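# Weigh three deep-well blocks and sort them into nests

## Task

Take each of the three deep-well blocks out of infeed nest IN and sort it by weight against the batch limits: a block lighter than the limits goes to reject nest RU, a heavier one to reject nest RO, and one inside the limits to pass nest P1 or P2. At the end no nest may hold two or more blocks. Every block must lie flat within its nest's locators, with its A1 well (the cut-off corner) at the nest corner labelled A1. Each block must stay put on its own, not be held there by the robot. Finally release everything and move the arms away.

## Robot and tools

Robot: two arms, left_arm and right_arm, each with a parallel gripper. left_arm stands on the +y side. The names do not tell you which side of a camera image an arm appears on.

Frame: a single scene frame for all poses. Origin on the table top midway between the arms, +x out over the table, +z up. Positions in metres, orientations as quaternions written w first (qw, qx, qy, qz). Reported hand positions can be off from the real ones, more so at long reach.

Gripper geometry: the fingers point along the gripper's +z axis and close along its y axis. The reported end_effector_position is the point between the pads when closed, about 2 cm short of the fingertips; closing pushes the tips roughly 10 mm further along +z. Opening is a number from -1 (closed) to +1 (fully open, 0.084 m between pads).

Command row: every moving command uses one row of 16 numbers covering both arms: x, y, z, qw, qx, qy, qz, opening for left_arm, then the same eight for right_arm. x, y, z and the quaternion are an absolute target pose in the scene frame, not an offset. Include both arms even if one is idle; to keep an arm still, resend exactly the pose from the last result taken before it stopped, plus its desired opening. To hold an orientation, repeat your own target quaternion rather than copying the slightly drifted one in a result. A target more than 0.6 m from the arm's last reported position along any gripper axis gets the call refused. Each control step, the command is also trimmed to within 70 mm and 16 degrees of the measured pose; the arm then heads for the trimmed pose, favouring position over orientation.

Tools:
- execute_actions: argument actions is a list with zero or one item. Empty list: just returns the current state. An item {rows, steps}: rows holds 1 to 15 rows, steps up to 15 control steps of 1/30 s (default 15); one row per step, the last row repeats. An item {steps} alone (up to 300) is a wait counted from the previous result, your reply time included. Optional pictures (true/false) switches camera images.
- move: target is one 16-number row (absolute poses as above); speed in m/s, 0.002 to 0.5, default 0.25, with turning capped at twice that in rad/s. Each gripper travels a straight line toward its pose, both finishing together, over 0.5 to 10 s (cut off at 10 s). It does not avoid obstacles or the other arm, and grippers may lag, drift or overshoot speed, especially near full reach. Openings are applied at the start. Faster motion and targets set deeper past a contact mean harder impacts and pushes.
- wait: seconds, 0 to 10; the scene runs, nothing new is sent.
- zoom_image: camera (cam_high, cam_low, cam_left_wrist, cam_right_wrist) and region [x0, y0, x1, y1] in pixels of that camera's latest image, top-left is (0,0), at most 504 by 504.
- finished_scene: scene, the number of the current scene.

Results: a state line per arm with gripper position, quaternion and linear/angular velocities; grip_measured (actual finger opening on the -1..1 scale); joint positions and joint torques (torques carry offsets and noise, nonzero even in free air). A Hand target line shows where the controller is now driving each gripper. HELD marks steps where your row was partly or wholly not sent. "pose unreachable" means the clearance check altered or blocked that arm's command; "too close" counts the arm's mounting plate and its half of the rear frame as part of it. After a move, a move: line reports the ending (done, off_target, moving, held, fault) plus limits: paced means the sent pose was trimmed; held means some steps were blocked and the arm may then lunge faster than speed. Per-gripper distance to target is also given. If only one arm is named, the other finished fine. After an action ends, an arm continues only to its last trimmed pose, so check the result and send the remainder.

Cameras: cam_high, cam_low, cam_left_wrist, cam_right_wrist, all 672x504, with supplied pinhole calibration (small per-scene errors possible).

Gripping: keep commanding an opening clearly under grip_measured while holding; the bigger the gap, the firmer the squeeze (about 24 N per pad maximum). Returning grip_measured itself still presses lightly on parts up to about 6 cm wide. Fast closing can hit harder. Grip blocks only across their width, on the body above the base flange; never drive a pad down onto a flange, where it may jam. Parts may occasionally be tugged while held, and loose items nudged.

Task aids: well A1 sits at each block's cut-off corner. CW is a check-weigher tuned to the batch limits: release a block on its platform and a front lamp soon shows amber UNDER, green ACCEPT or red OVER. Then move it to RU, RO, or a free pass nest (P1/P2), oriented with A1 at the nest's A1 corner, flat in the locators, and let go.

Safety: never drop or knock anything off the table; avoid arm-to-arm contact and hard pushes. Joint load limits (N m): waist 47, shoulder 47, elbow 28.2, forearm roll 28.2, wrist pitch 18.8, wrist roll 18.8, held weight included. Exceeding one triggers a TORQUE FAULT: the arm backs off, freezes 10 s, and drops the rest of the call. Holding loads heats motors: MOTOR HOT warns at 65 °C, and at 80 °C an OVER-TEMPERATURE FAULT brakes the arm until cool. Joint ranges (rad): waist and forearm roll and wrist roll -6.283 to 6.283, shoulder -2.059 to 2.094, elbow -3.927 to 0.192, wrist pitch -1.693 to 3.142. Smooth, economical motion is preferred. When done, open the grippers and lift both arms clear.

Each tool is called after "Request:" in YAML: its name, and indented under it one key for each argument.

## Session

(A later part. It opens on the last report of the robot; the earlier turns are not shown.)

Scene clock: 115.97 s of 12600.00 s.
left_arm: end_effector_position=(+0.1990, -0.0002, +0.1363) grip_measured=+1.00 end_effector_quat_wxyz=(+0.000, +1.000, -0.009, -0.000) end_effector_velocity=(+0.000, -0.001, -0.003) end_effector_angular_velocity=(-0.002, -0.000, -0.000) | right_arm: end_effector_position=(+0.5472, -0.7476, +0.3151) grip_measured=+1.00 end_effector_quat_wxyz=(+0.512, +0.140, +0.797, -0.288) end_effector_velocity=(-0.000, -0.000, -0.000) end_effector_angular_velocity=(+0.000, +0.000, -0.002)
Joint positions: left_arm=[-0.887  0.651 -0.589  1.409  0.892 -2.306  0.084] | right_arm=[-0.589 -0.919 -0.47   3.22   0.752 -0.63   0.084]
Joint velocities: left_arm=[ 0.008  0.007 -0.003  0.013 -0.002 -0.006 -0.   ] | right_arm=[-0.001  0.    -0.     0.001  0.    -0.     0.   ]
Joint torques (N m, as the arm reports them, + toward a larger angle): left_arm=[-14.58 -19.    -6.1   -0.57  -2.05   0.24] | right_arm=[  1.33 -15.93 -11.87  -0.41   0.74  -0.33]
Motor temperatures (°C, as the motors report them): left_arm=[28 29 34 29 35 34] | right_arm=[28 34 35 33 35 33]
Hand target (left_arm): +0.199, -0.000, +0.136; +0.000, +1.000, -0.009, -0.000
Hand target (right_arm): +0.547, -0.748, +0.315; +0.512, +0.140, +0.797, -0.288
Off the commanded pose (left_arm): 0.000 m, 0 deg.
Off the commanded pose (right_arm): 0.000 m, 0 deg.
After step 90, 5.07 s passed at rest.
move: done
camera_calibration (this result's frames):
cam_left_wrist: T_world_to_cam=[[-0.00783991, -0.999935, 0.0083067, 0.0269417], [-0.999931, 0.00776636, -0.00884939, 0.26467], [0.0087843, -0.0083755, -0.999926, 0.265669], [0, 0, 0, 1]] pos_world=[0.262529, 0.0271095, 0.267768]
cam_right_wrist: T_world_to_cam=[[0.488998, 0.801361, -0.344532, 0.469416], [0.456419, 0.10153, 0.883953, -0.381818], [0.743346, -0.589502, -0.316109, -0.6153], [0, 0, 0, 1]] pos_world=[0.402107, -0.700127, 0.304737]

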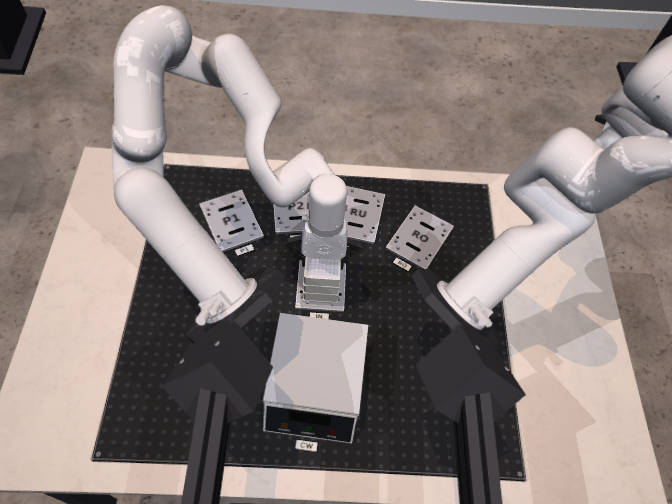

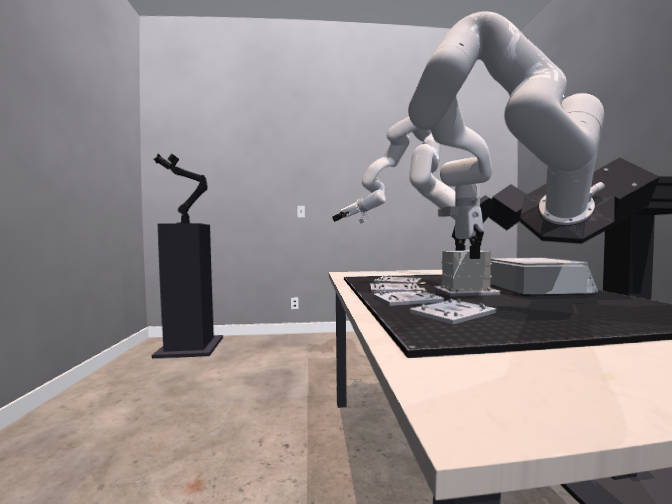

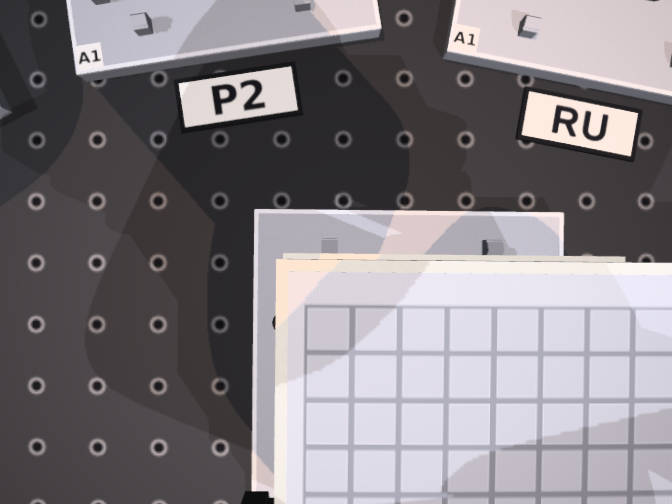

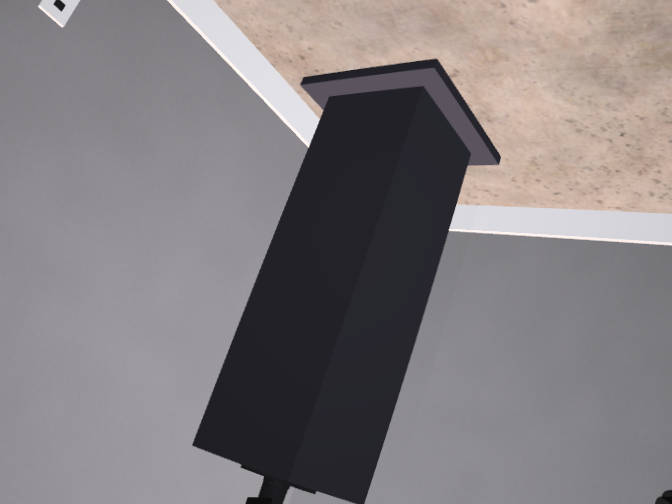

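Request:
move:
  target: [0.199,-0.0002,0.131,0,1,-0.0087,0,1,0.5472,-0.7476,0.3151,0.512,0.140,0.797,-0.288,1]
  speed: 0.01

Request:
move:
  target: [0.199,-0.0002,0.131,0,1,-0.0087,0,0,0.5472,-0.7476,0.3151,0.512,0.140,0.797,-0.288,1]
  speed: 0.01

Request:
move:
  target: [0.199,-0.0002,0.19,0,1,-0.0087,0,0,0.5472,-0.7476,0.3151,0.512,0.140,0.797,-0.288,1]
  speed: 0.06

Request:
move:
  target: [0.0,0,0.17,0,1,-0.0087,0,0,0.5472,-0.7476,0.3151,0.512,0.140,0.797,-0.288,1]
  speed: 0.12

Request:
zoom_image:
  camera: "cam_low"
  region: [470, 200, 610, 300]

Scene clock: 133.80 s of 12600.00 s.
left_arm: end_effector_position=(+0.1990, -0.0002, +0.1313) grip_measured=+1.00 end_effector_quat_wxyz=(-0.000, +1.000, -0.009, -0.000) end_effector_velocity=(-0.000, -0.001, -0.003) end_effector_angular_velocity=(-0.002, +0.002, +0.001) | right_arm: end_effector_position=(+0.5472, -0.7476, +0.3151) grip_measured=+1.00 end_effector_quat_wxyz=(+0.512, +0.140, +0.797, -0.288) end_effector_velocity=(+0.000, +0.000, -0.000) end_effector_angular_velocity=(-0.001, +0.001, +0.001)
Joint positions: left_arm=[-0.872  0.664 -0.594  1.429  0.892 -2.316  0.084] | right_arm=[-0.589 -0.919 -0.47   3.22   0.752 -0.63   0.084]
Joint velocities: left_arm=[ 0.008  0.007 -0.003  0.011 -0.002 -0.006  0.   ] | right_arm=[ 0.    -0.    -0.    -0.001 -0.001 -0.001  0.   ]
Joint torques (N m, as the arm reports them, + toward a larger angle): left_arm=[-14.59 -18.81  -5.98  -0.52  -2.06   0.03] | right_arm=[  1.64 -15.45 -12.44  -1.02   0.86  -0.24]
Motor temperatures (°C, as the motors report them): left_arm=[28 29 33 29 35 34] | right_arm=[28 34 35 33 35 33]
Hand target (left_arm): +0.199, -0.000, +0.131; +0.000, +1.000, -0.009, -0.000
Hand target (right_arm): +0.547, -0.748, +0.315; +0.512, +0.140, +0.797, -0.288
Off the commanded pose (left_arm): 0.000 m, 0 deg.
Off the commanded pose (right_arm): 0.000 m, 0 deg.
After step 90, 14.10 s passed at rest.
move: done
camera_calibration (this result's frames):
cam_left_wrist: T_world_to_cam=[[-0.00780219, -0.999936, 0.00813919, 0.0270527], [-0.99993, 0.00772907, -0.00897659, 0.264653], [0.00891311, -0.00820866, -0.999927, 0.260586], [0, 0, 0, 1]] pos_world=[0.262523, 0.0271445, 0.262723]
cam_right_wrist: T_world_to_cam=[[0.488998, 0.801361, -0.344532, 0.469416], [0.456419, 0.101529, 0.883953, -0.381819], [0.743345, -0.589502, -0.316109, -0.6153], [0, 0, 0, 1]] pos_world=[0.402107, -0.700127, 0.304737]

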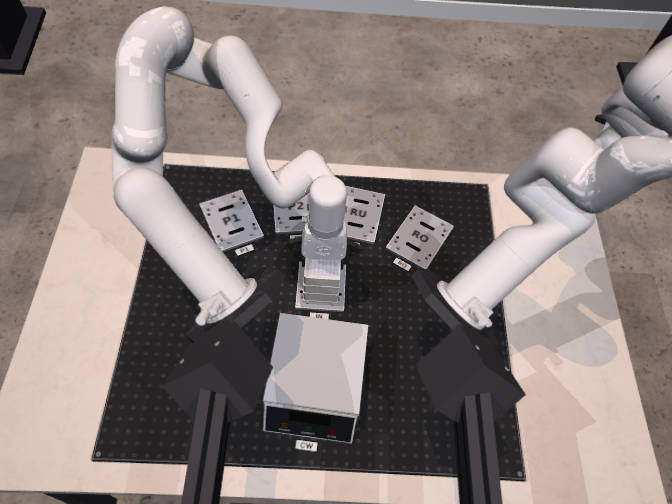

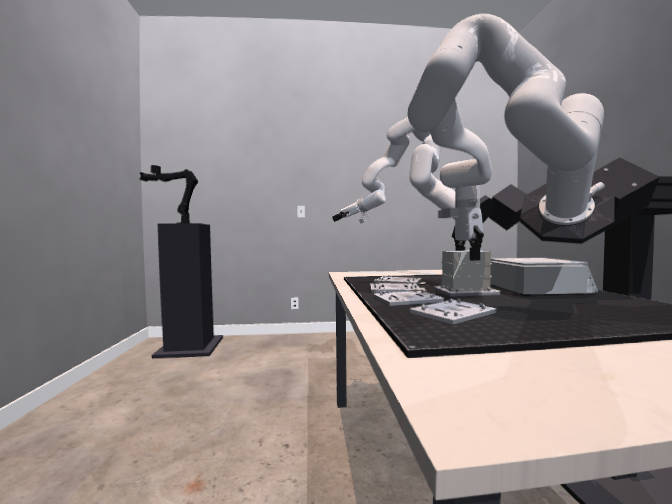

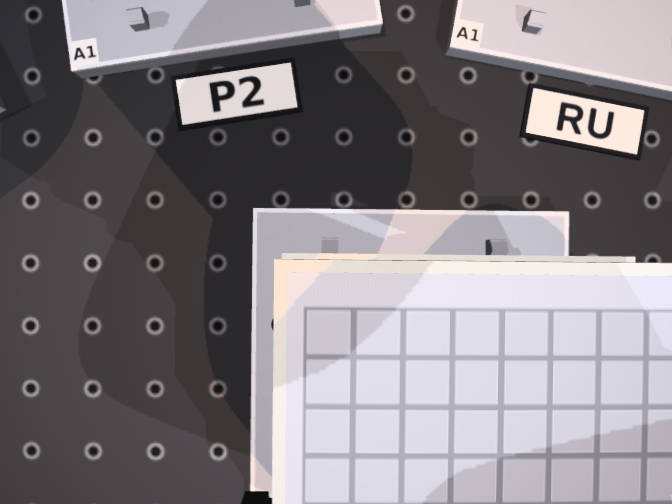

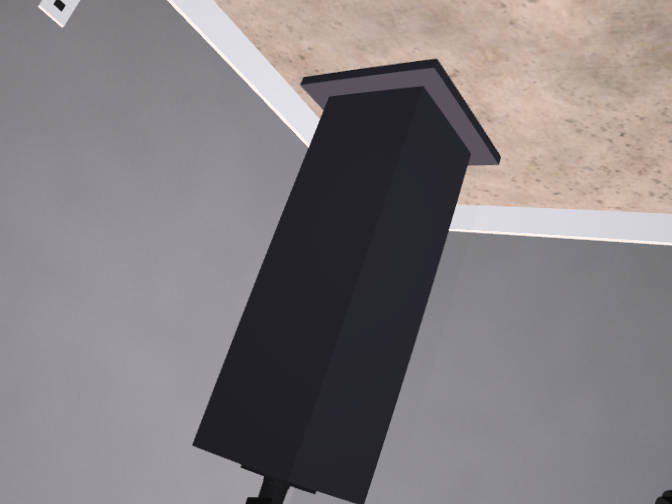

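Scene clock: 134.50 s of 12600.00 s.
left_arm: end_effector_position=(+0.1990, -0.0003, +0.1312) grip_measured=+0.96 end_effector_quat_wxyz=(+0.000, +1.000, -0.009, +0.000) end_effector_velocity=(-0.000, +0.000, -0.000) end_effector_angular_velocity=(-0.000, +0.000, -0.001) | right_arm: end_effector_position=(+0.5472, -0.7476, +0.3151) grip_measured=+1.00 end_effector_quat_wxyz=(+0.512, +0.140, +0.797, -0.288) end_effector_velocity=(-0.000, -0.001, +0.000) end_effector_angular_velocity=(-0.002, +0.000, -0.001)
Joint positions: left_arm=[-0.872  0.664 -0.595  1.43   0.892 -2.317  0.083] | right_arm=[-0.589 -0.919 -0.47   3.22   0.752 -0.63   0.084]
Joint velocities: left_arm=[-0.     0.001  0.     0.001 -0.    -0.     0.   ] | right_arm=[-0.001 -0.    -0.     0.001  0.001 -0.001  0.   ]
Joint torques (N m, as the arm reports them, + toward a larger angle): left_arm=[-12.31 -16.44  -5.72  -0.11  -1.31   0.02] | right_arm=[  1.76 -15.62 -11.91  -0.46   0.81   0.07]
Motor temperatures (°C, as the motors report them): left_arm=[28 29 33 29 35 34] | right_arm=[28 34 35 33 35 33]
Hand target (left_arm): +0.199, -0.000, +0.131; +0.000, +1.000, -0.009, -0.000
Hand target (right_arm): +0.547, -0.748, +0.315; +0.512, +0.140, +0.797, -0.288
Off the commanded pose (left_arm): 0.000 m, 0 deg.
Off the commanded pose (right_arm): 0.000 m, 0 deg.
move: done
camera_calibration (this result's frames):
cam_left_wrist: T_world_to_cam=[[-0.00769207, -0.999933, 0.00867793, 0.0268069], [-0.999929, 0.00761224, -0.00919583, 0.264756], [0.00912915, -0.00874805, -0.99992, 0.26046], [0, 0, 0, 1]] pos_world=[0.262565, 0.0270683, 0.262641]
cam_right_wrist: T_world_to_cam=[[0.488998, 0.801361, -0.344532, 0.469416], [0.456419, 0.10153, 0.883953, -0.381819], [0.743345, -0.589502, -0.316109, -0.6153], [0, 0, 0, 1]] pos_world=[0.402107, -0.700127, 0.304737]

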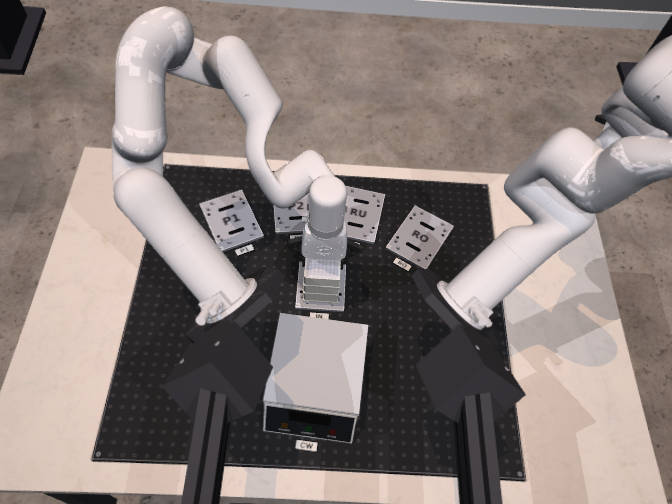

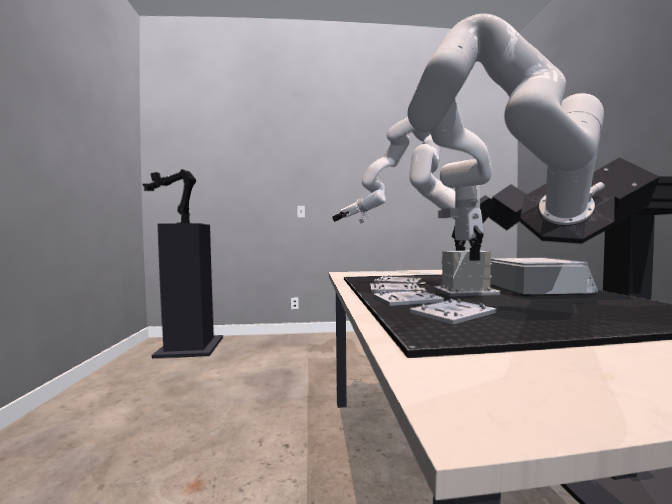

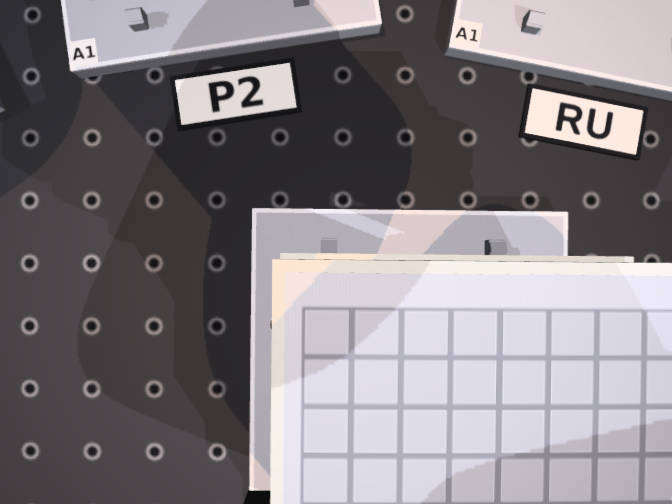

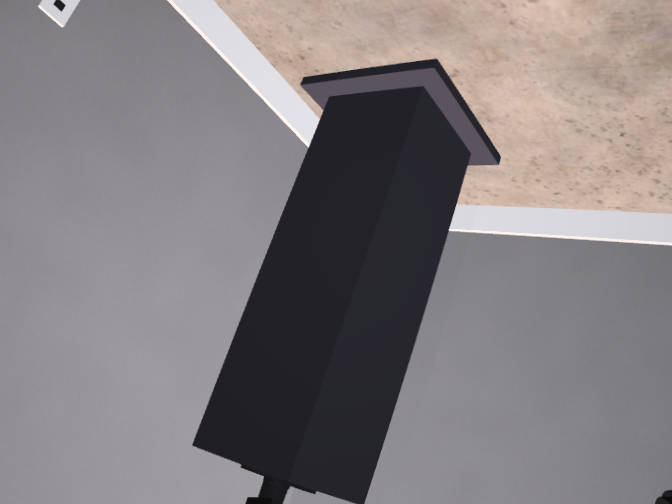

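Scene clock: 135.97 s of 12600.00 s.
left_arm: end_effector_position=(+0.1990, -0.0000, +0.1896) grip_measured=+0.96 end_effector_quat_wxyz=(-0.000, +1.000, -0.009, +0.000) end_effector_velocity=(+0.000, +0.000, +0.002) end_effector_angular_velocity=(+0.000, +0.002, +0.000) | right_arm: end_effector_position=(+0.5472, -0.7476, +0.3151) grip_measured=+1.00 end_effector_quat_wxyz=(+0.512, +0.140, +0.797, -0.288) end_effector_velocity=(+0.000, -0.000, +0.000) end_effector_angular_velocity=(-0.000, -0.002, -0.001)
Joint positions: left_arm=[-1.043  0.519 -0.547  1.184  0.915 -2.195  0.083] | right_arm=[-0.589 -0.919 -0.47   3.22   0.752 -0.63   0.084]
Joint velocities: left_arm=[-0.005 -0.005  0.001 -0.01   0.001  0.006 -0.   ] | right_arm=[ 0.001 -0.     0.     0.001  0.002  0.001 -0.   ]
Joint torques (N m, as the arm reports them, + toward a larger angle): left_arm=[-14.06 -18.52 -10.12  -0.44  -2.23  -0.11] | right_arm=[  1.7  -15.23 -12.25  -0.51   0.88  -0.2 ]
Motor temperatures (°C, as the motors report them): left_arm=[28 29 33 29 35 34] | right_arm=[28 34 35 33 35 33]
Hand target (left_arm): +0.199, -0.000, +0.190; -0.000, +1.000, -0.009, +0.000
Hand target (right_arm): +0.547, -0.748, +0.315; +0.512, +0.140, +0.797, -0.288
Off the commanded pose (left_arm): 0.000 m, 0 deg.
Off the commanded pose (right_arm): 0.000 m, 0 deg.
move: done
camera_calibration (this result's frames):
cam_left_wrist: T_world_to_cam=[[-0.00771427, -0.999941, 0.00767794, 0.0268123], [-0.999927, 0.00764233, -0.00935439, 0.265247], [0.00929516, -0.00774954, -0.999927, 0.318835], [0, 0, 0, 1]] pos_world=[0.262471, 0.0272544, 0.321087]
cam_right_wrist: T_world_to_cam=[[0.488998, 0.801361, -0.344532, 0.469416], [0.456419, 0.10153, 0.883953, -0.381818], [0.743345, -0.589502, -0.316108, -0.615301], [0, 0, 0, 1]] pos_world=[0.402107, -0.700127, 0.304737]

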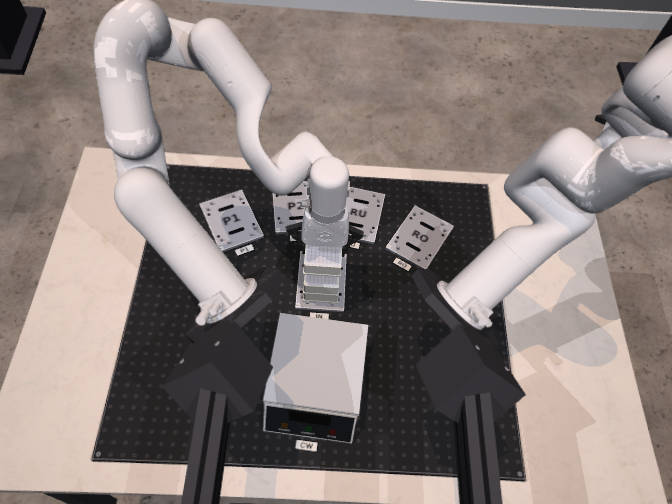

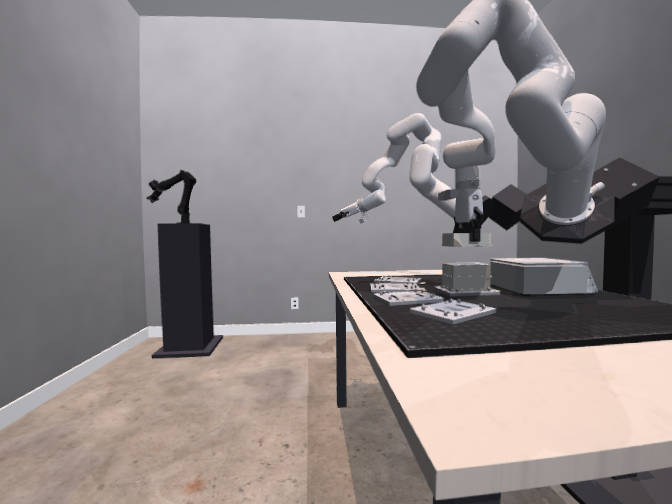

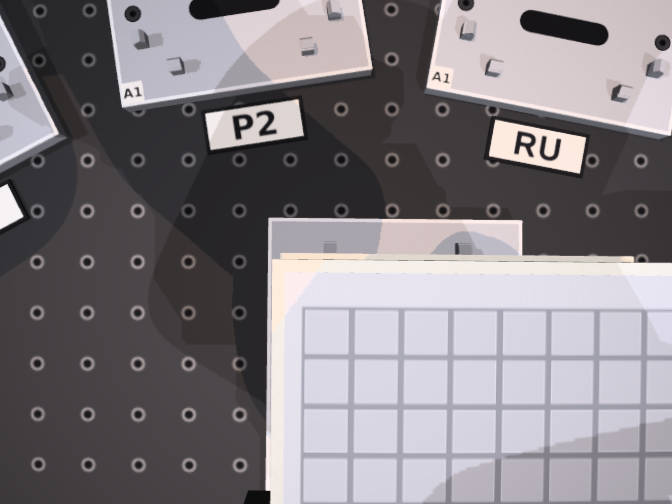

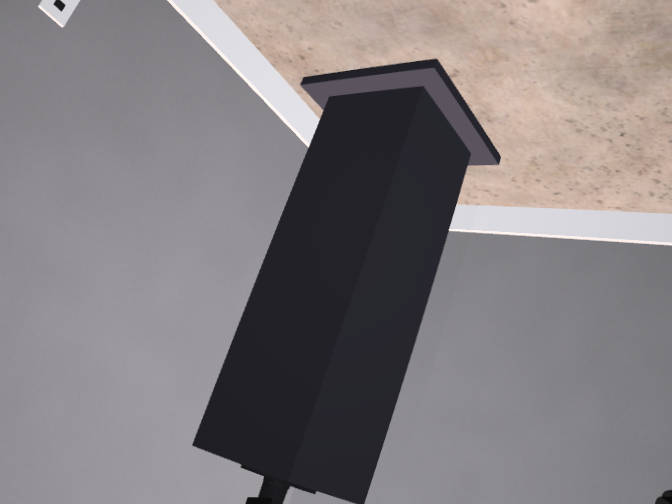

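Scene clock: 138.20 s of 12600.00 s.
left_arm: end_effector_position=(+0.0007, +0.0006, +0.1695) grip_measured=+0.96 end_effector_quat_wxyz=(+0.000, +1.000, -0.009, -0.000) end_effector_velocity=(-0.003, -0.000, +0.000) end_effector_angular_velocity=(+0.001, -0.001, -0.002) | right_arm: end_effector_position=(+0.5472, -0.7476, +0.3151) grip_measured=+1.00 end_effector_quat_wxyz=(+0.512, +0.140, +0.797, -0.288) end_effector_velocity=(+0.000, +0.000, -0.000) end_effector_angular_velocity=(+0.001, +0.001, +0.000)
Joint positions: left_arm=[-1.558  0.984 -0.602  0.984  0.643 -2.636  0.083] | right_arm=[-0.589 -0.919 -0.47   3.22   0.752 -0.63   0.084]
Joint velocities: left_arm=[-0.013  0.006 -0.004 -0.014 -0.004  0.004 -0.   ] | right_arm=[ 0.001  0.    -0.     0.    -0.001 -0.     0.   ]
Joint torques (N m, as the arm reports them, + toward a larger angle): left_arm=[ -9.36 -25.5  -12.14  -0.42  -2.39   0.14] | right_arm=[  1.96 -15.47 -12.04  -0.45   1.03  -0.17]
Motor temperatures (°C, as the motors report them): left_arm=[28 30 33 29 35 34] | right_arm=[28 34 35 33 35 33]
Hand target (left_arm): +0.000, +0.001, +0.170; -0.000, +1.000, -0.009, +0.000
Hand target (right_arm): +0.547, -0.748, +0.315; +0.512, +0.140, +0.797, -0.288
Off the commanded pose (left_arm): 0.001 m, 0 deg.
Off the commanded pose (right_arm): 0.000 m, 0 deg.
move: done
camera_calibration (this result's frames):
cam_left_wrist: T_world_to_cam=[[-0.00742561, -0.999937, 0.008429, 0.0259506], [-0.999932, 0.00734972, -0.0089988, 0.0667283], [0.00893628, -0.00849525, -0.999924, 0.300593], [0, 0, 0, 1]] pos_world=[0.0642303, 0.0280121, 0.300952]
cam_right_wrist: T_world_to_cam=[[0.488998, 0.801361, -0.344532, 0.469416], [0.456419, 0.10153, 0.883953, -0.381818], [0.743346, -0.589502, -0.316109, -0.6153], [0, 0, 0, 1]] pos_world=[0.402107, -0.700127, 0.304737]

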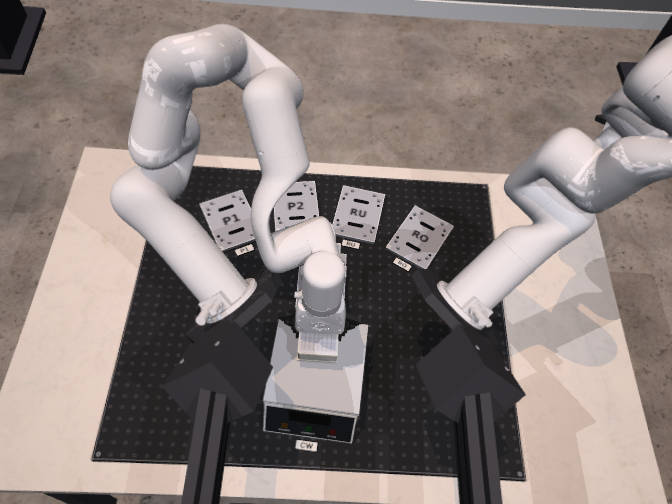

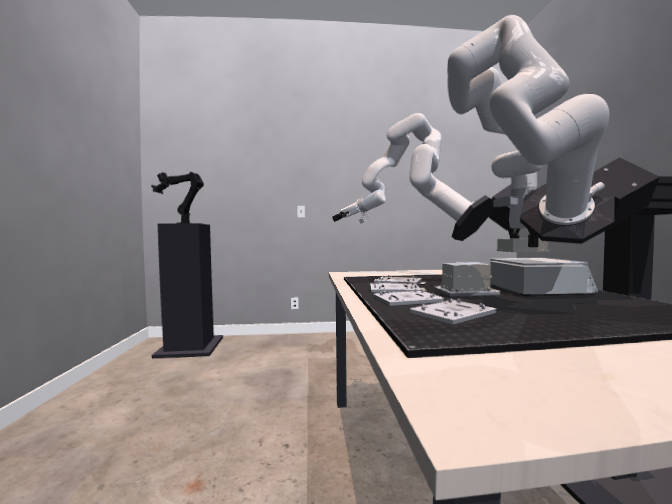

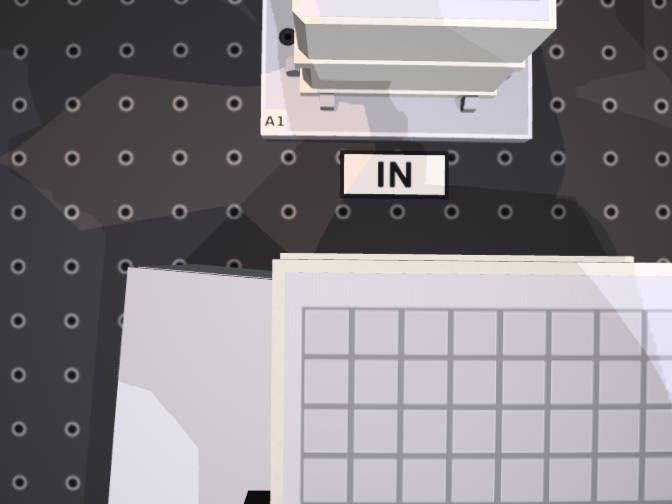

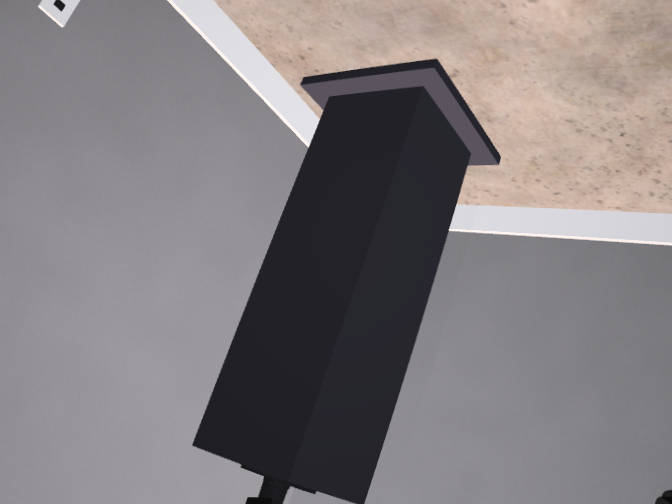

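Region (470, 200, 610, 300) of cam_low's 672x504 image, scaled by 3.600, with more detail than that image has; it fills the top 360 rows of this view, and the rest is white.

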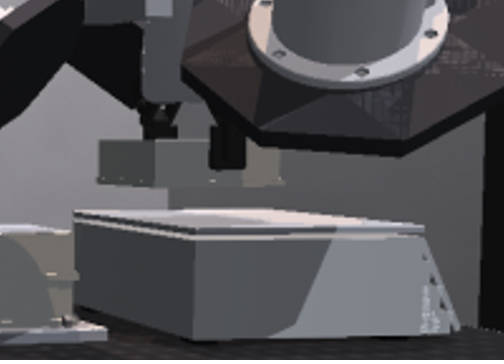

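Request:
move:
  target: [-0.035,0,0.146,0,1,-0.0087,0,0,0.5472,-0.7476,0.3151,0.512,0.140,0.797,-0.288,1]
  speed: 0.04

Request:
zoom_image:
  camera: "cam_low"
  region: [490, 230, 590, 280]

Scene clock: 149.67 s of 12600.00 s.
left_arm: end_effector_position=(-0.0347, +0.0001, +0.1461) grip_measured=+0.96 end_effector_quat_wxyz=(+0.000, +1.000, -0.009, -0.000) end_effector_velocity=(-0.002, -0.001, -0.001) end_effector_angular_velocity=(-0.001, +0.003, +0.002) | right_arm: end_effector_position=(+0.5472, -0.7476, +0.3151) grip_measured=+1.00 end_effector_quat_wxyz=(+0.512, +0.140, +0.797, -0.288) end_effector_velocity=(-0.000, -0.000, -0.000) end_effector_angular_velocity=(-0.000, +0.002, -0.000)
Joint positions: left_arm=[-1.633  1.132 -0.667  0.991  0.571 -2.726  0.083] | right_arm=[-0.589 -0.919 -0.47   3.22   0.752 -0.63   0.084]
Joint velocities: left_arm=[-0.003  0.008 -0.005 -0.    -0.006 -0.005  0.   ] | right_arm=[-0.001  0.    -0.    -0.    -0.001 -0.    -0.   ]
Joint torques (N m, as the arm reports them, + toward a larger angle): left_arm=[ -8.29 -28.28 -11.71  -0.38  -2.13   0.07] | right_arm=[  0.98 -15.56 -12.59  -0.44   0.89   0.18]
Motor temperatures (°C, as the motors report them): left_arm=[28 30 34 29 35 34] | right_arm=[28 34 35 33 35 33]
Hand target (left_arm): -0.035, +0.000, +0.146; -0.000, +1.000, -0.009, -0.000
Hand target (right_arm): +0.547, -0.748, +0.315; +0.512, +0.140, +0.797, -0.288
Off the commanded pose (left_arm): 0.000 m, 0 deg.
Off the commanded pose (right_arm): 0.000 m, 0 deg.
After step 90, 7.00 s passed at rest.
move: done
camera_calibration (this result's frames):
cam_left_wrist: T_world_to_cam=[[-0.00769169, -0.999937, 0.00819366, 0.025368], [-0.999931, 0.0076182, -0.00896295, 0.0311353], [0.00889996, -0.00826203, -0.999926, 0.277473], [0, 0, 0, 1]] pos_world=[0.0288587, 0.0274217, 0.277524]
cam_right_wrist: T_world_to_cam=[[0.488998, 0.801361, -0.344532, 0.469416], [0.456419, 0.10153, 0.883953, -0.381818], [0.743346, -0.589502, -0.316109, -0.6153], [0, 0, 0, 1]] pos_world=[0.402107, -0.700127, 0.304737]

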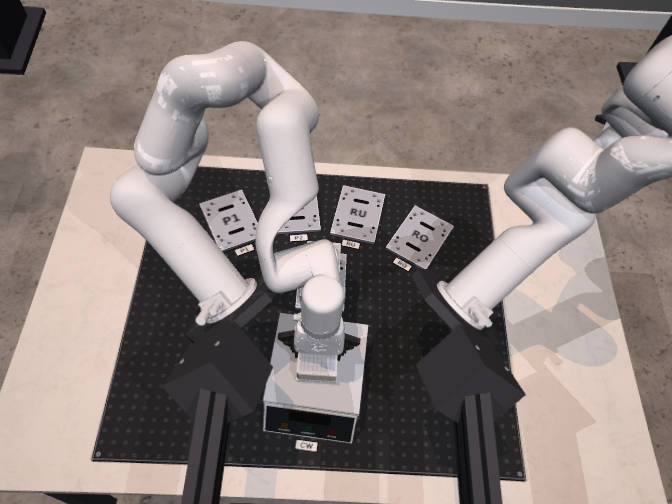

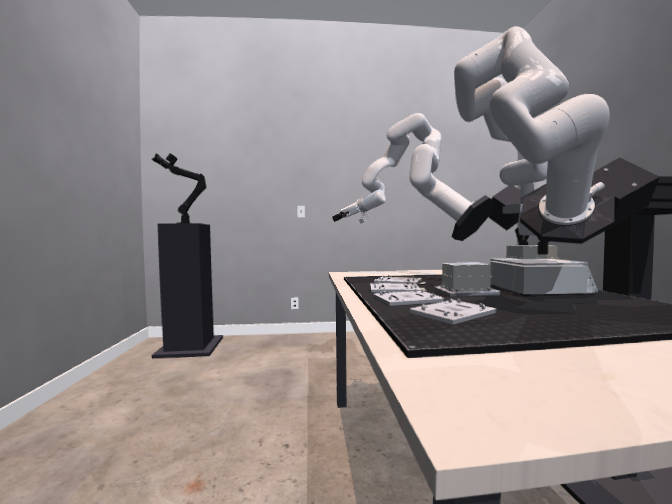

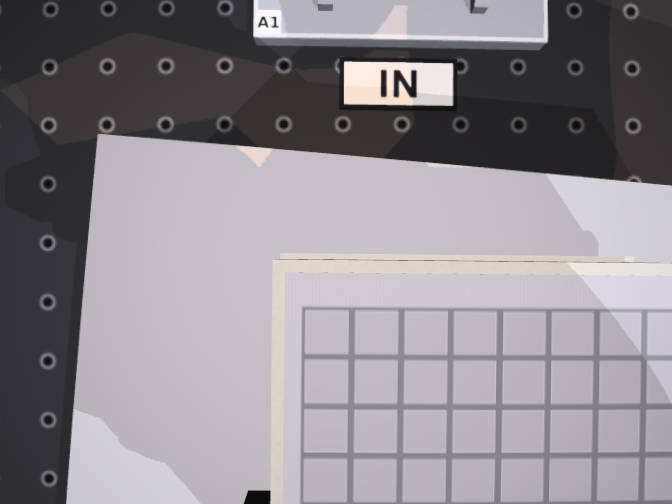

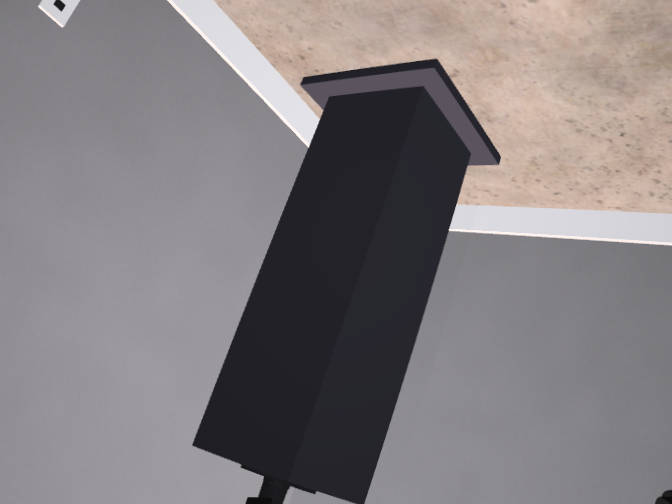

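Region (490, 230, 590, 280) of cam_low's 672x504 image, scaled by 5.040, with more detail than that image has.

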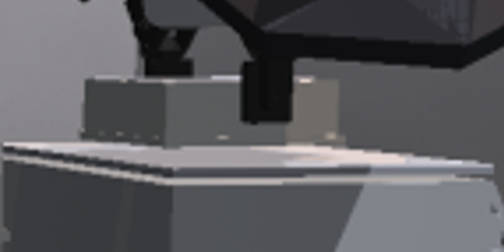

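Request:
move:
  target: [-0.035,0,0.137,0,1,-0.0087,0,0,0.5472,-0.7476,0.3151,0.512,0.140,0.797,-0.288,1]
  speed: 0.005

Request:
zoom_image:
  camera: "cam_low"
  region: [490, 230, 590, 280]

Scene clock: 164.47 s of 12600.00 s.
left_arm: end_effector_position=(-0.0351, -0.0006, +0.1376) grip_measured=+0.96 end_effector_quat_wxyz=(+0.001, +1.000, -0.008, -0.000) end_effector_velocity=(+0.000, -0.001, -0.000) end_effector_angular_velocity=(-0.003, +0.001, +0.002) | right_arm: end_effector_position=(+0.5472, -0.7476, +0.3151) grip_measured=+1.00 end_effector_quat_wxyz=(+0.512, +0.140, +0.797, -0.288) end_effector_velocity=(-0.000, -0.000, +0.000) end_effector_angular_velocity=(-0.001, +0.001, -0.001)
Joint positions: left_arm=[-1.606  1.16  -0.68   1.047  0.573 -2.764  0.083] | right_arm=[-0.589 -0.919 -0.47   3.22   0.752 -0.63   0.084]
Joint velocities: left_arm=[ 0.004  0.002 -0.002  0.009  0.    -0.006  0.   ] | right_arm=[-0.001  0.    -0.     0.001  0.    -0.001 -0.   ]
Joint torques (N m, as the arm reports them, + toward a larger angle): left_arm=[ -8.13 -24.67 -10.16  -0.31  -1.66   0.03] | right_arm=[  0.61 -15.95 -11.86  -0.53   0.84  -0.21]
Motor temperatures (°C, as the motors report them): left_arm=[28 30 34 29 35 34] | right_arm=[28 34 36 33 35 33]
Hand target (left_arm): -0.035, -0.000, +0.137; +0.000, +1.000, -0.009, -0.000
Hand target (right_arm): +0.547, -0.748, +0.315; +0.512, +0.140, +0.797, -0.288
Off the commanded pose (left_arm): 0.001 m, 0 deg.
Off the commanded pose (right_arm): 0.000 m, 0 deg.
After step 90, 9.80 s passed at rest.
move: done
camera_calibration (this result's frames):
cam_left_wrist: T_world_to_cam=[[-0.00710654, -0.99993, 0.00948181, 0.0246161], [-0.999941, 0.00702784, -0.00830767, 0.0305918], [0.00824045, -0.00954029, -0.999921, 0.268964], [0, 0, 0, 1]] pos_world=[0.0285486, 0.0269654, 0.268963]
cam_right_wrist: T_world_to_cam=[[0.488998, 0.801361, -0.344532, 0.469416], [0.456419, 0.10153, 0.883953, -0.381818], [0.743346, -0.589502, -0.316109, -0.6153], [0, 0, 0, 1]] pos_world=[0.402107, -0.700127, 0.304737]

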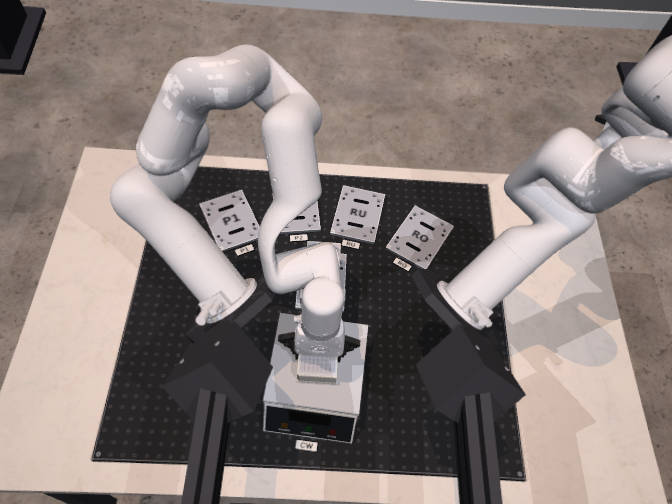

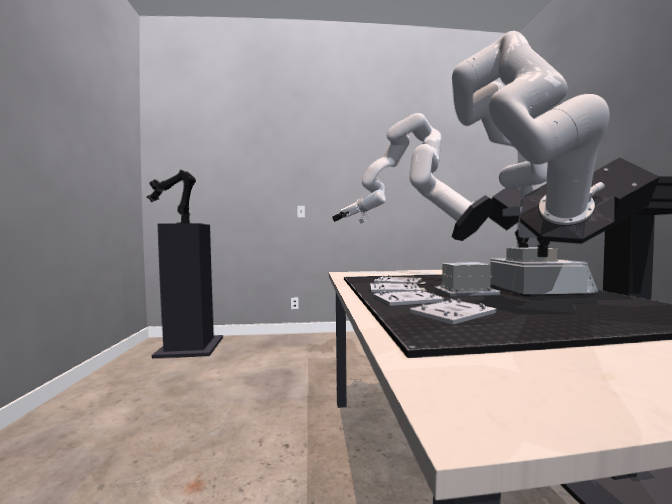

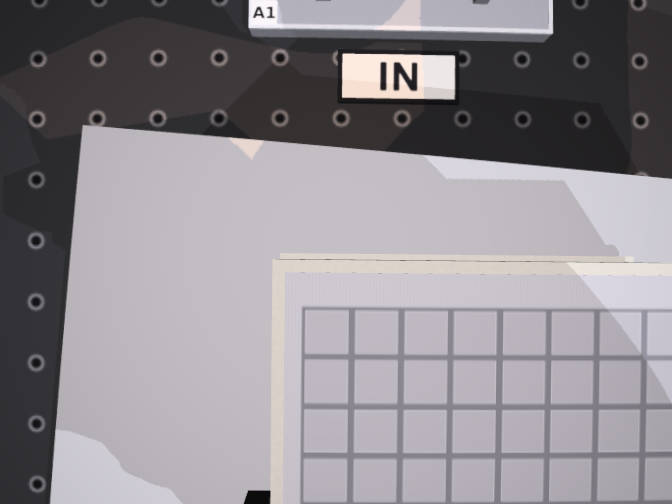

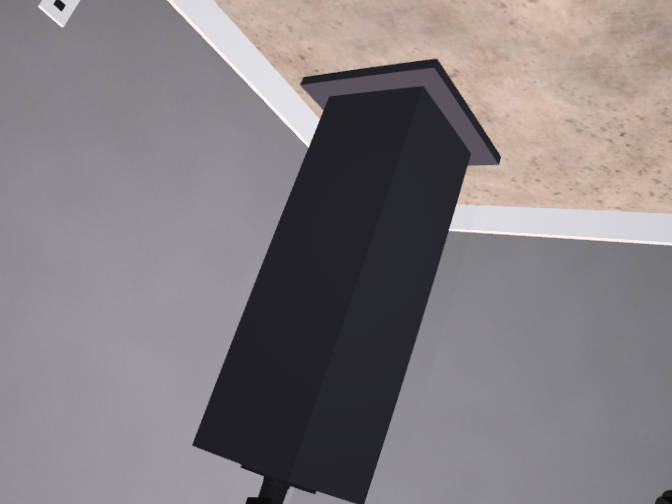

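Region (490, 230, 590, 280) of cam_low's 672x504 image, scaled by 5.040, with more detail than that image has.

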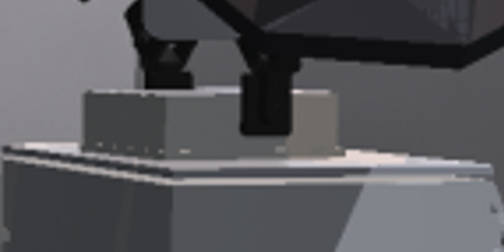

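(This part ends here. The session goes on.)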